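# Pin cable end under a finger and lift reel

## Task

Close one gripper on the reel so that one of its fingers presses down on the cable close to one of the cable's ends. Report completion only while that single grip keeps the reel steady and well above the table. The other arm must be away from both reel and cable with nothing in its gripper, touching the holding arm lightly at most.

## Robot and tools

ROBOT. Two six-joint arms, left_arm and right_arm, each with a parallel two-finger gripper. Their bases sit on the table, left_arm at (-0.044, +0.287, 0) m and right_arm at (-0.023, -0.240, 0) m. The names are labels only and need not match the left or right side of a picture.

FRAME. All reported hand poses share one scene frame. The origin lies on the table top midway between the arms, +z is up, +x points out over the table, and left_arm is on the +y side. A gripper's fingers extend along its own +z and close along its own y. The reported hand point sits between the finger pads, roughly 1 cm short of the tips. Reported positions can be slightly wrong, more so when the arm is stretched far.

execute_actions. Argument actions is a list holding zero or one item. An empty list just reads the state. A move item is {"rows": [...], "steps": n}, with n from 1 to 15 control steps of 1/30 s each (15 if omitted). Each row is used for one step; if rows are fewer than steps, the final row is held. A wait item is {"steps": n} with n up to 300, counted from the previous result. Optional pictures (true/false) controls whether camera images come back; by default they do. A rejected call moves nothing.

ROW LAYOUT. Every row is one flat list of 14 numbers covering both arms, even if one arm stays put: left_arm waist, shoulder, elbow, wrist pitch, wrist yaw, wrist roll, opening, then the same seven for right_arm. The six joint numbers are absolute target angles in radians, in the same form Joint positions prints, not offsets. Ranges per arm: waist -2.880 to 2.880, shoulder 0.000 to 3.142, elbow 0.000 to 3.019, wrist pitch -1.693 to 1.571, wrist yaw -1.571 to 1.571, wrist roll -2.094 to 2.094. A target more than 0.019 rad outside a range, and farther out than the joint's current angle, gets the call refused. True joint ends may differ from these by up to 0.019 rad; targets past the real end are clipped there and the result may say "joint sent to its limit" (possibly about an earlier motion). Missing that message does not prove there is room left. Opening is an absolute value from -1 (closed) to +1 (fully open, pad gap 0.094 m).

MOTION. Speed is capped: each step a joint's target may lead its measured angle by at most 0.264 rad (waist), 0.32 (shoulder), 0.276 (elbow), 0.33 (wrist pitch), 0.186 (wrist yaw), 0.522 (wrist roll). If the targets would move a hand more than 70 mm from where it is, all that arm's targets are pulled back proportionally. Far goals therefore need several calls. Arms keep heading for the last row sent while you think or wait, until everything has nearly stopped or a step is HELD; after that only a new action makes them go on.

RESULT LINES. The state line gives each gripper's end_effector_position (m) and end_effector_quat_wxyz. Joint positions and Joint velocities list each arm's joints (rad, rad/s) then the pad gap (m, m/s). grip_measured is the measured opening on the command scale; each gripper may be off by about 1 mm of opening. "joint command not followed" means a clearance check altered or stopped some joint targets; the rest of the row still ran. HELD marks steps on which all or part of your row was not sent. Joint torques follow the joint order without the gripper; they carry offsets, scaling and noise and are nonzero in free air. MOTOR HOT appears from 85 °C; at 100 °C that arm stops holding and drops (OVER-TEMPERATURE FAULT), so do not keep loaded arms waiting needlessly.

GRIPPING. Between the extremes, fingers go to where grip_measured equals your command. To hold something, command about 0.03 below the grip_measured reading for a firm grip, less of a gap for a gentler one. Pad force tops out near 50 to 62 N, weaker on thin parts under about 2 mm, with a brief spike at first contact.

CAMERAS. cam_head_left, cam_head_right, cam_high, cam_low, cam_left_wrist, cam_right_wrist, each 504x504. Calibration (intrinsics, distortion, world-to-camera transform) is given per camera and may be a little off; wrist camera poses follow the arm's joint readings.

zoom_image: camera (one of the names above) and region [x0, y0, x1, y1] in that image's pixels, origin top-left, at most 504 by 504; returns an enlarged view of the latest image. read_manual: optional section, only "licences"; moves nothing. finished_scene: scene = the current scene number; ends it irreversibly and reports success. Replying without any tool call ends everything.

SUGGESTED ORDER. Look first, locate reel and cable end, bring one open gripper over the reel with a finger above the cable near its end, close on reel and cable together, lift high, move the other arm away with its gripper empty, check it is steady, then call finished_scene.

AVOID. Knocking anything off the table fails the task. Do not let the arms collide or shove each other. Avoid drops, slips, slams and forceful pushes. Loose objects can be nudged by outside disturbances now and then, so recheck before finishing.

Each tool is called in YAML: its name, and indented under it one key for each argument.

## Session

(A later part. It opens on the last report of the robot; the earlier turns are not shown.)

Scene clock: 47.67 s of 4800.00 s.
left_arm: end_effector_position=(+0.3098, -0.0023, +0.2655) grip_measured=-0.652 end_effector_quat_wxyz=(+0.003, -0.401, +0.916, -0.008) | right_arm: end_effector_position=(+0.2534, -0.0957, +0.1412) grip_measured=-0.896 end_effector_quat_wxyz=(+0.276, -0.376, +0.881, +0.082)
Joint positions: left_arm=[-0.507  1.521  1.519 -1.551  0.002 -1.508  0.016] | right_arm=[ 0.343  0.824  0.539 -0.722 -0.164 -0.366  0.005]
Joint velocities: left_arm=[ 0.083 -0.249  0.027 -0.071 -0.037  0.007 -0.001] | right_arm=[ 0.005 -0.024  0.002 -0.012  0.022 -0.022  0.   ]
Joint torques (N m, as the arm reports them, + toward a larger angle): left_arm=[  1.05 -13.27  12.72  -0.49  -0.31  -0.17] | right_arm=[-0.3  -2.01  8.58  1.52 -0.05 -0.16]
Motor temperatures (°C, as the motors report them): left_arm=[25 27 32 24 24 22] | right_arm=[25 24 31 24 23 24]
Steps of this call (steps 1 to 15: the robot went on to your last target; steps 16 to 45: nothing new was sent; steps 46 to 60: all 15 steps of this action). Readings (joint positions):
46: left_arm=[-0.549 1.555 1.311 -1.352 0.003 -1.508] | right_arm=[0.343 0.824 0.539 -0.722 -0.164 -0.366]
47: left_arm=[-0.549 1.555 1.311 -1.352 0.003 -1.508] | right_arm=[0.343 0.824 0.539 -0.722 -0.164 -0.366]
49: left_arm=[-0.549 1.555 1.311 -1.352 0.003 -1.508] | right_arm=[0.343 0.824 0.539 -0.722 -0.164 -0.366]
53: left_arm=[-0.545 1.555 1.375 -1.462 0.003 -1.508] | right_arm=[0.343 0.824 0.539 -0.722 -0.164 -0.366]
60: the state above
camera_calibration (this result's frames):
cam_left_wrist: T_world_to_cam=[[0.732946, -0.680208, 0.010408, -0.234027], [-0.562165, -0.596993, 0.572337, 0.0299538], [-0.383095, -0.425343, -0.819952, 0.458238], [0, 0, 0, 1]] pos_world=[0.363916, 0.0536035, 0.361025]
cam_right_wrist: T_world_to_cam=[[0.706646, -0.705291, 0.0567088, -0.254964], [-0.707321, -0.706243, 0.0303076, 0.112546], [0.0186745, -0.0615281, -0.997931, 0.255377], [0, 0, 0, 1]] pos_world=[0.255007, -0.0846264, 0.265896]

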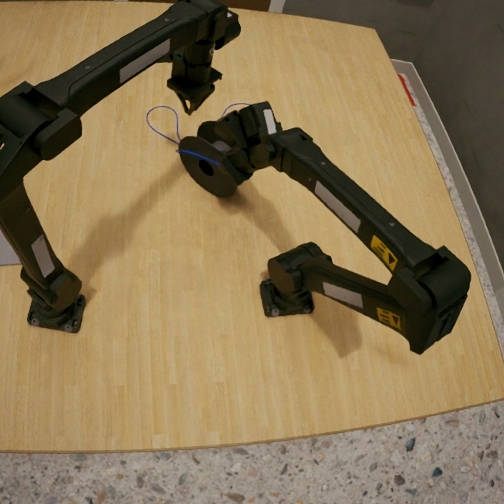

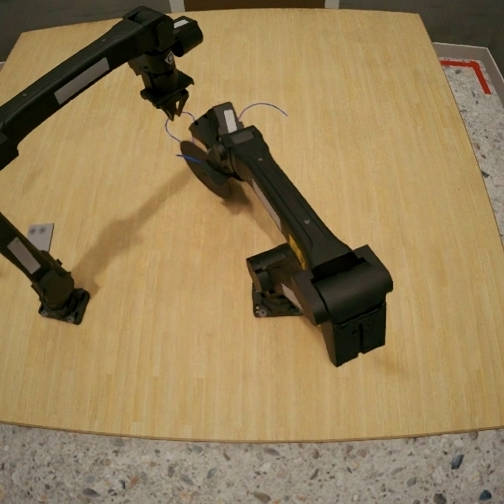

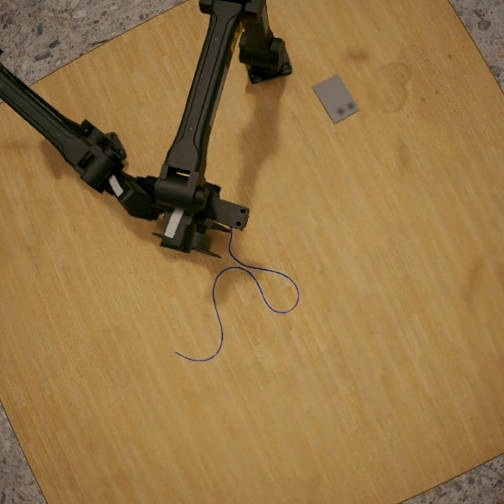

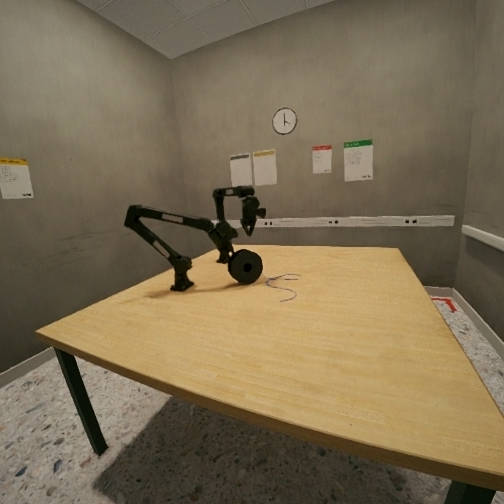

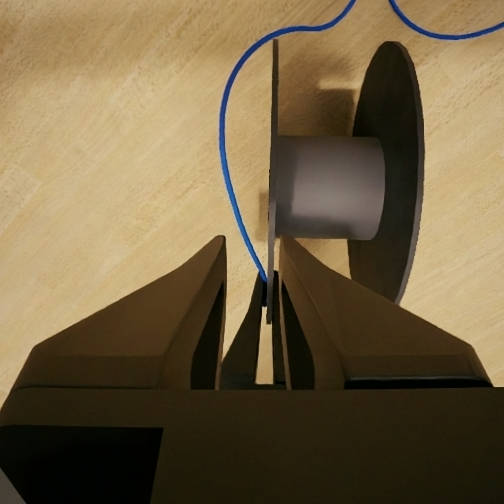

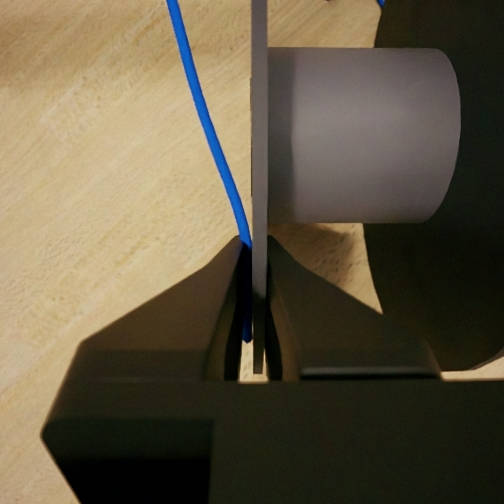

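execute_actions:
  actions:
    - {"rows":[[-0.4,1.5,1.55,-1.57,0,-1.4,0,0.33,0.82,0.56,-0.725,-0.163,-0.38,-1],[-0.25,1.45,1.55,-1.57,0,-1.2,0,0.33,0.82,0.575,-0.74,-0.163,-0.38,-1],[-0.1,1.4,1.5,-1.55,0,-1.0,0,0.33,0.82,0.59,-0.755,-0.163,-0.38,-1],[0.05,1.35,1.45,-1.5,0,-0.8,0,0.33,0.82,0.605,-0.77,-0.163,-0.38,-1],[0.2,1.3,1.4,-1.45,0,-0.6,0,0.33,0.82,0.62,-0.785,-0.163,-0.38,-1],[0.3,1.3,1.4,-1.45,0,-0.6,0,0.33,0.82,0.635,-0.80,-0.163,-0.38,-1],[0.3,1.3,1.4,-1.45,0,-0.6,0,0.33,0.82,0.65,-0.815,-0.163,-0.38,-1],[0.3,1.3,1.4,-1.45,0,-0.6,0,0.33,0.82,0.665,-0.83,-0.163,-0.38,-1],[0.3,1.3,1.4,-1.45,0,-0.6,0,0.33,0.82,0.68,-0.845,-0.163,-0.38,-1],[0.3,1.3,1.4,-1.45,0,-0.6,0,0.33,0.82,0.695,-0.86,-0.163,-0.38,-1],[0.3,1.3,1.4,-1.45,0,-0.6,0,0.33,0.82,0.71,-0.875,-0.163,-0.38,-1],[0.3,1.3,1.4,-1.45,0,-0.6,0,0.33,0.82,0.725,-0.89,-0.163,-0.38,-1],[0.3,1.3,1.4,-1.45,0,-0.6,0,0.33,0.82,0.74,-0.905,-0.163,-0.38,-1],[0.3,1.3,1.4,-1.45,0,-0.6,0,0.33,0.82,0.755,-0.92,-0.163,-0.38,-1],[0.3,1.3,1.4,-1.45,0,-0.6,0,0.33,0.82,0.77,-0.935,-0.163,-0.38,-1]],"steps":15}

Scene clock: 50.60 s of 4800.00 s.
left_arm: end_effector_position=(+0.3795, +0.2752, +0.3191) grip_measured=-0.002 end_effector_quat_wxyz=(+0.098, -0.388, +0.915, -0.047) | right_arm: end_effector_position=(+0.2456, -0.0989, +0.1696) grip_measured=-0.896 end_effector_quat_wxyz=(+0.234, -0.377, +0.892, +0.083)
Joint positions: left_arm=[ 0.151  1.314  1.433 -1.472  0.004 -0.828  0.047] | right_arm=[ 0.343  0.826  0.645 -0.913 -0.164 -0.366  0.005]
Joint velocities: left_arm=[ 1.773 -0.181 -0.037  0.081 -0.081  1.106 -0.001] | right_arm=[-0.005 -0.005  0.466 -0.403  0.007 -0.022 -0.001]
Joint torques (N m, as the arm reports them, + toward a larger angle): left_arm=[  0.64 -12.01   8.33   0.82  -0.3    0.  ] | right_arm=[ 0.24 -2.46 14.66  1.   -0.1  -0.18]
Motor temperatures (°C, as the motors report them): left_arm=[25 27 32 24 24 22] | right_arm=[25 24 31 24 23 24]
Steps of this call (steps 1 to 15: the robot went on to your last target; steps 16 to 73: nothing new was sent; steps 74 to 88: all 15 steps of this action). Readings (joint positions):
74: left_arm=[-0.498 1.512 1.519 -1.558 0.003 -1.492] | right_arm=[0.343 0.824 0.539 -0.722 -0.164 -0.366]
75: left_arm=[-0.484 1.510 1.519 -1.558 0.004 -1.463] | right_arm=[0.343 0.824 0.539 -0.724 -0.164 -0.366]
77: left_arm=[-0.429 1.497 1.512 -1.552 0.004 -1.366] | right_arm=[0.343 0.824 0.541 -0.734 -0.164 -0.366]
81: left_arm=[-0.253 1.415 1.451 -1.503 0.004 -1.153] | right_arm=[0.343 0.824 0.564 -0.797 -0.164 -0.366]
88: the state above
camera_calibration (this result's frames):
cam_left_wrist: T_world_to_cam=[[0.701234, -0.696148, 0.153783, -0.126222], [-0.679299, -0.586954, 0.440498, 0.287867], [-0.216388, -0.413356, -0.884484, 0.600944], [0, 0, 0, 1]] pos_world=[0.414096, 0.3295, 0.424132]
cam_right_wrist: T_world_to_cam=[[0.709859, -0.703961, 0.0232159, -0.248337], [-0.701662, -0.7039, 0.110431, 0.0891776], [-0.0613972, -0.09468, -0.993613, 0.299368], [0, 0, 0, 1]] pos_world=[0.257237, -0.083703, 0.293374]

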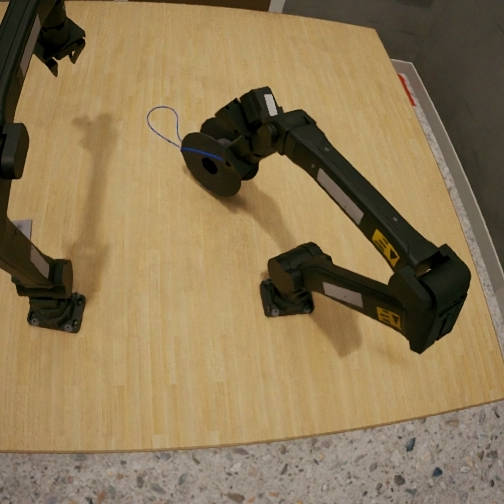

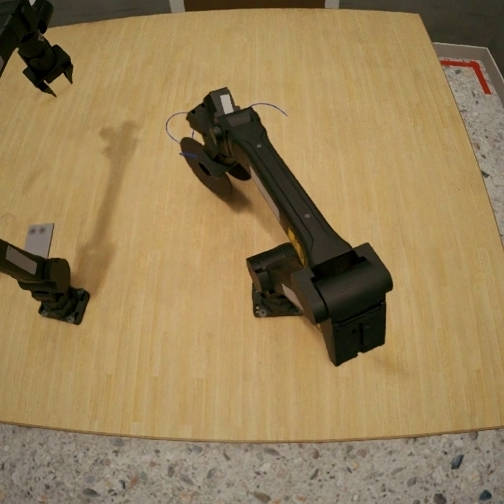

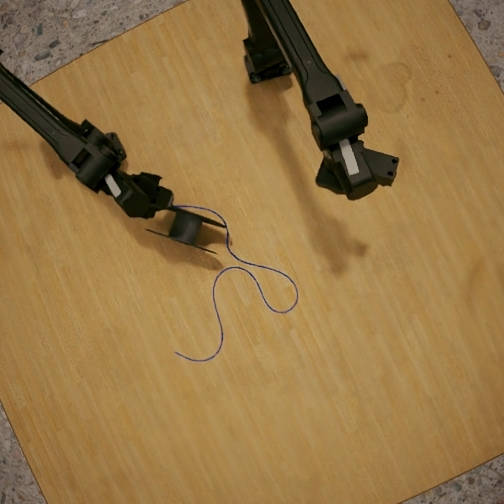

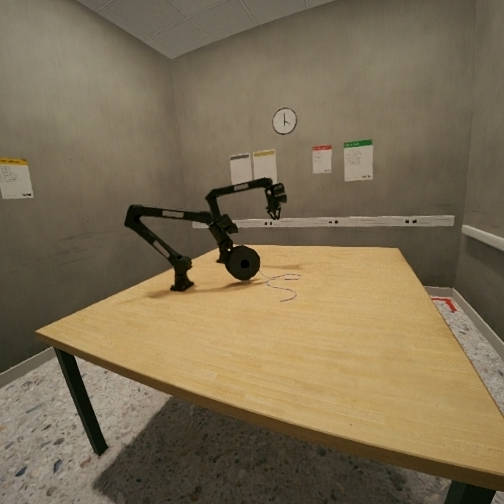

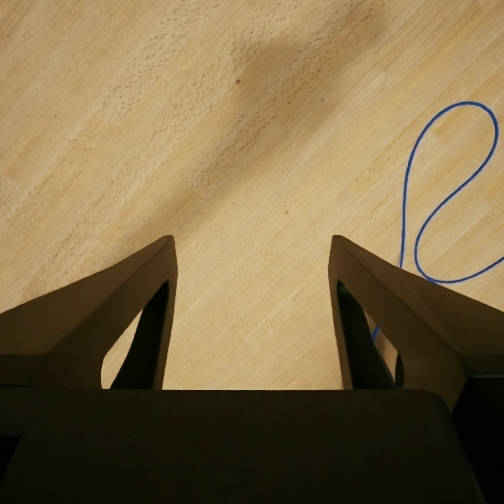

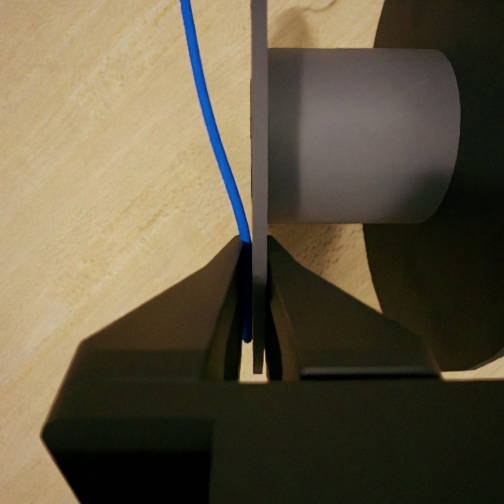

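execute_actions:
  actions:
    - {"rows":[[0.3,1.3,1.4,-1.45,0,-0.6,0,0.33,0.82,0.80,-0.95,-0.163,-0.38,-1],[0.3,1.3,1.4,-1.45,0,-0.6,0,0.33,0.82,0.83,-0.97,-0.163,-0.38,-1],[0.3,1.3,1.4,-1.45,0,-0.6,0,0.33,0.82,0.86,-0.99,-0.163,-0.38,-1],[0.3,1.3,1.4,-1.45,0,-0.6,0,0.33,0.82,0.89,-1.01,-0.163,-0.38,-1],[0.3,1.3,1.4,-1.45,0,-0.6,0,0.33,0.82,0.92,-1.03,-0.163,-0.38,-1],[0.3,1.3,1.4,-1.45,0,-0.6,0,0.33,0.82,0.95,-1.05,-0.163,-0.38,-1],[0.3,1.3,1.4,-1.45,0,-0.6,0,0.33,0.82,0.98,-1.07,-0.163,-0.38,-1],[0.3,1.3,1.4,-1.45,0,-0.6,0,0.33,0.82,1.01,-1.09,-0.163,-0.38,-1],[0.3,1.3,1.4,-1.45,0,-0.6,0,0.33,0.82,1.04,-1.11,-0.163,-0.38,-1],[0.3,1.3,1.4,-1.45,0,-0.6,0,0.33,0.82,1.07,-1.13,-0.163,-0.38,-1],[0.3,1.3,1.4,-1.45,0,-0.6,0,0.33,0.82,1.10,-1.15,-0.163,-0.38,-1],[0.3,1.3,1.4,-1.45,0,-0.6,0,0.33,0.82,1.13,-1.17,-0.163,-0.38,-1],[0.3,1.3,1.4,-1.45,0,-0.6,0,0.33,0.82,1.16,-1.19,-0.163,-0.38,-1],[0.3,1.3,1.4,-1.45,0,-0.6,0,0.33,0.82,1.19,-1.21,-0.163,-0.38,-1],[0.3,1.3,1.4,-1.45,0,-0.6,0,0.33,0.82,1.22,-1.23,-0.163,-0.38,-1]],"steps":15}
  pictures: false

execute_actions:
  actions:
    - {"steps":25}

Scene clock: 53.40 s of 4800.00 s.
left_arm: end_effector_position=(+0.3720, +0.3402, +0.3157) grip_measured=-0.002 end_effector_quat_wxyz=(+0.106, -0.360, +0.927, -0.025) | right_arm: end_effector_position=(+0.2628, -0.0918, +0.2969) grip_measured=-0.896 end_effector_quat_wxyz=(+0.265, -0.376, +0.884, +0.082)
Joint positions: left_arm=[ 0.304  1.302  1.412 -1.463 -0.003 -0.612  0.047] | right_arm=[ 0.343  0.832  0.962 -1.159 -0.164 -0.366  0.005]
Joint velocities: left_arm=[-0.005 -0.005  0.007 -0.012  0.007 -0.037  0.   ] | right_arm=[-0.005 -0.005  0.725 -0.505  0.007 -0.037 -0.001]
Joint torques (N m, as the arm reports them, + toward a larger angle): left_arm=[  0.56 -11.63   9.58   1.1   -0.03   0.03] | right_arm=[-0.42 -2.35 14.47  0.95 -0.1  -0.16]
Motor temperatures (°C, as the motors report them): left_arm=[25 27 32 24 24 22] | right_arm=[25 24 33 24 23 24]
Steps of this call (steps 1 to 30: the robot went on to your last target; steps 31 to 69: nothing new was sent; steps 70 to 84: all 15 steps of this action). Readings (joint positions):
70: left_arm=[0.304 1.302 1.412 -1.463 -0.003 -0.612] | right_arm=[0.343 0.827 0.701 -0.940 -0.164 -0.366]
71: left_arm=[0.304 1.302 1.412 -1.463 -0.003 -0.612] | right_arm=[0.343 0.827 0.706 -0.950 -0.164 -0.366]
73: left_arm=[0.304 1.302 1.412 -1.463 -0.003 -0.612] | right_arm=[0.343 0.829 0.728 -0.982 -0.164 -0.366]
77: left_arm=[0.304 1.302 1.412 -1.463 -0.003 -0.612] | right_arm=[0.343 0.832 0.799 -1.044 -0.164 -0.366]
84: the state above

Scene clock: 54.23 s of 4800.00 s.
left_arm: end_effector_position=(+0.3720, +0.3402, +0.3157) grip_measured=-0.002 end_effector_quat_wxyz=(+0.106, -0.360, +0.927, -0.025) | right_arm: end_effector_position=(+0.2690, -0.0892, +0.3874) grip_measured=-0.896 end_effector_quat_wxyz=(+0.324, -0.374, +0.865, +0.082)
Joint positions: left_arm=[ 0.304  1.302  1.412 -1.463 -0.003 -0.612  0.047] | right_arm=[ 0.343  0.829  1.158 -1.235 -0.164 -0.366  0.005]
Joint velocities: left_arm=[-0.024 -0.015 -0.012  0.002 -0.066  0.081 -0.001] | right_arm=[ 0.015 -0.015 -0.002 -0.017 -0.066  0.007  0.   ]
Joint torques (N m, as the arm reports them, + toward a larger angle): left_arm=[  0.55 -11.77   9.54   1.2   -0.05   0.02] | right_arm=[-0.2  -2.13 12.46  1.17 -0.05 -0.18]
Motor temperatures (°C, as the motors report them): left_arm=[25 27 32 24 24 22] | right_arm=[25 24 33 24 23 24]
Steps of this call (steps 1 to 25: the robot went on to your last target). Readings (joint positions):
1: left_arm=[0.304 1.302 1.412 -1.463 -0.003 -0.612] | right_arm=[0.343 0.832 0.986 -1.176 -0.164 -0.366]
2: left_arm=[0.304 1.302 1.412 -1.463 -0.003 -0.612] | right_arm=[0.343 0.832 1.011 -1.190 -0.164 -0.366]
4: left_arm=[0.304 1.302 1.412 -1.463 -0.003 -0.612] | right_arm=[0.343 0.832 1.059 -1.212 -0.164 -0.366]
8: left_arm=[0.304 1.302 1.412 -1.463 -0.003 -0.612] | right_arm=[0.343 0.831 1.139 -1.227 -0.164 -0.366]
25: the state above
camera_calibration (this result's frames):
cam_left_wrist: T_world_to_cam=[[0.661062, -0.741479, 0.114918, -0.0325216], [-0.711059, -0.570171, 0.411462, 0.33769], [-0.239567, -0.353715, -0.904153, 0.617715], [0, 0, 0, 1]] pos_world=[0.409601, 0.386922, 0.4233]
cam_right_wrist: T_world_to_cam=[[0.699484, -0.708256, 0.0953676, -0.288716], [-0.705745, -0.70559, -0.0637679, 0.156765], [0.112455, -0.0227006, -0.993398, 0.477717], [0, 0, 0, 1]] pos_world=[0.258867, -0.0830282, 0.512094]

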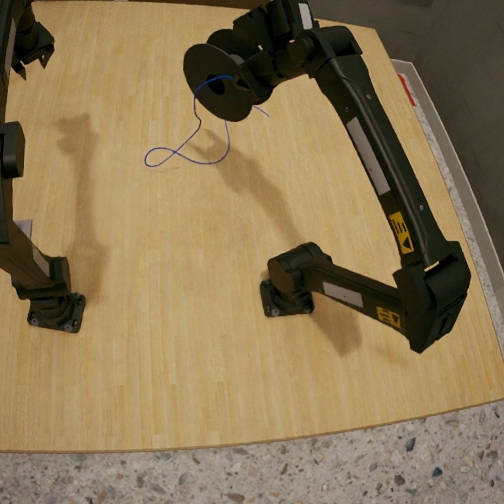

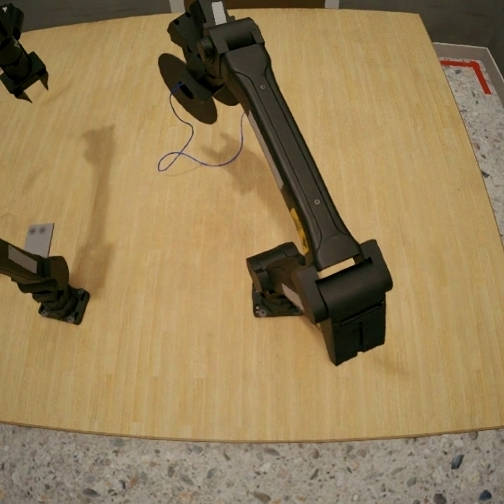

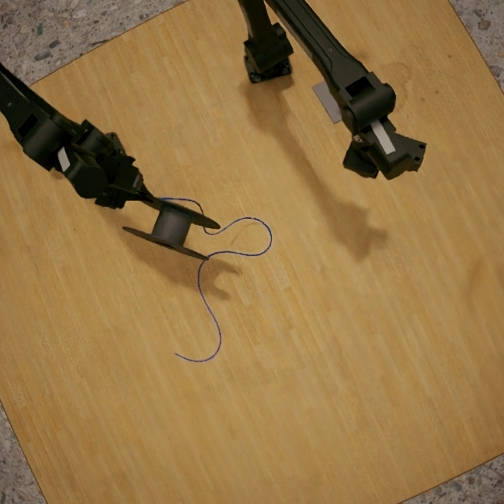

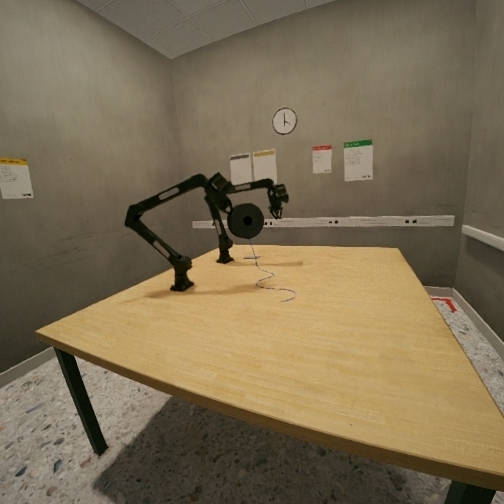

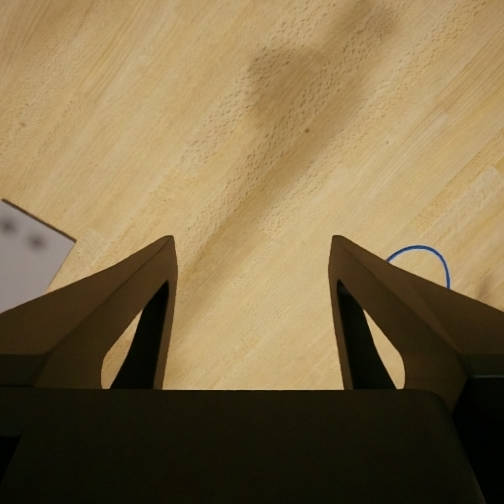

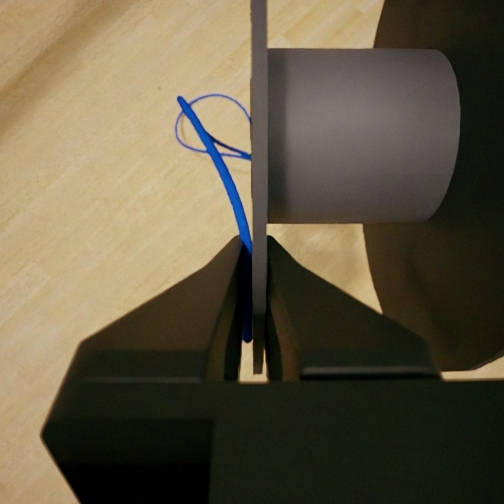

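finished_scene:
  scene: 1

The scene is finished: the task was done.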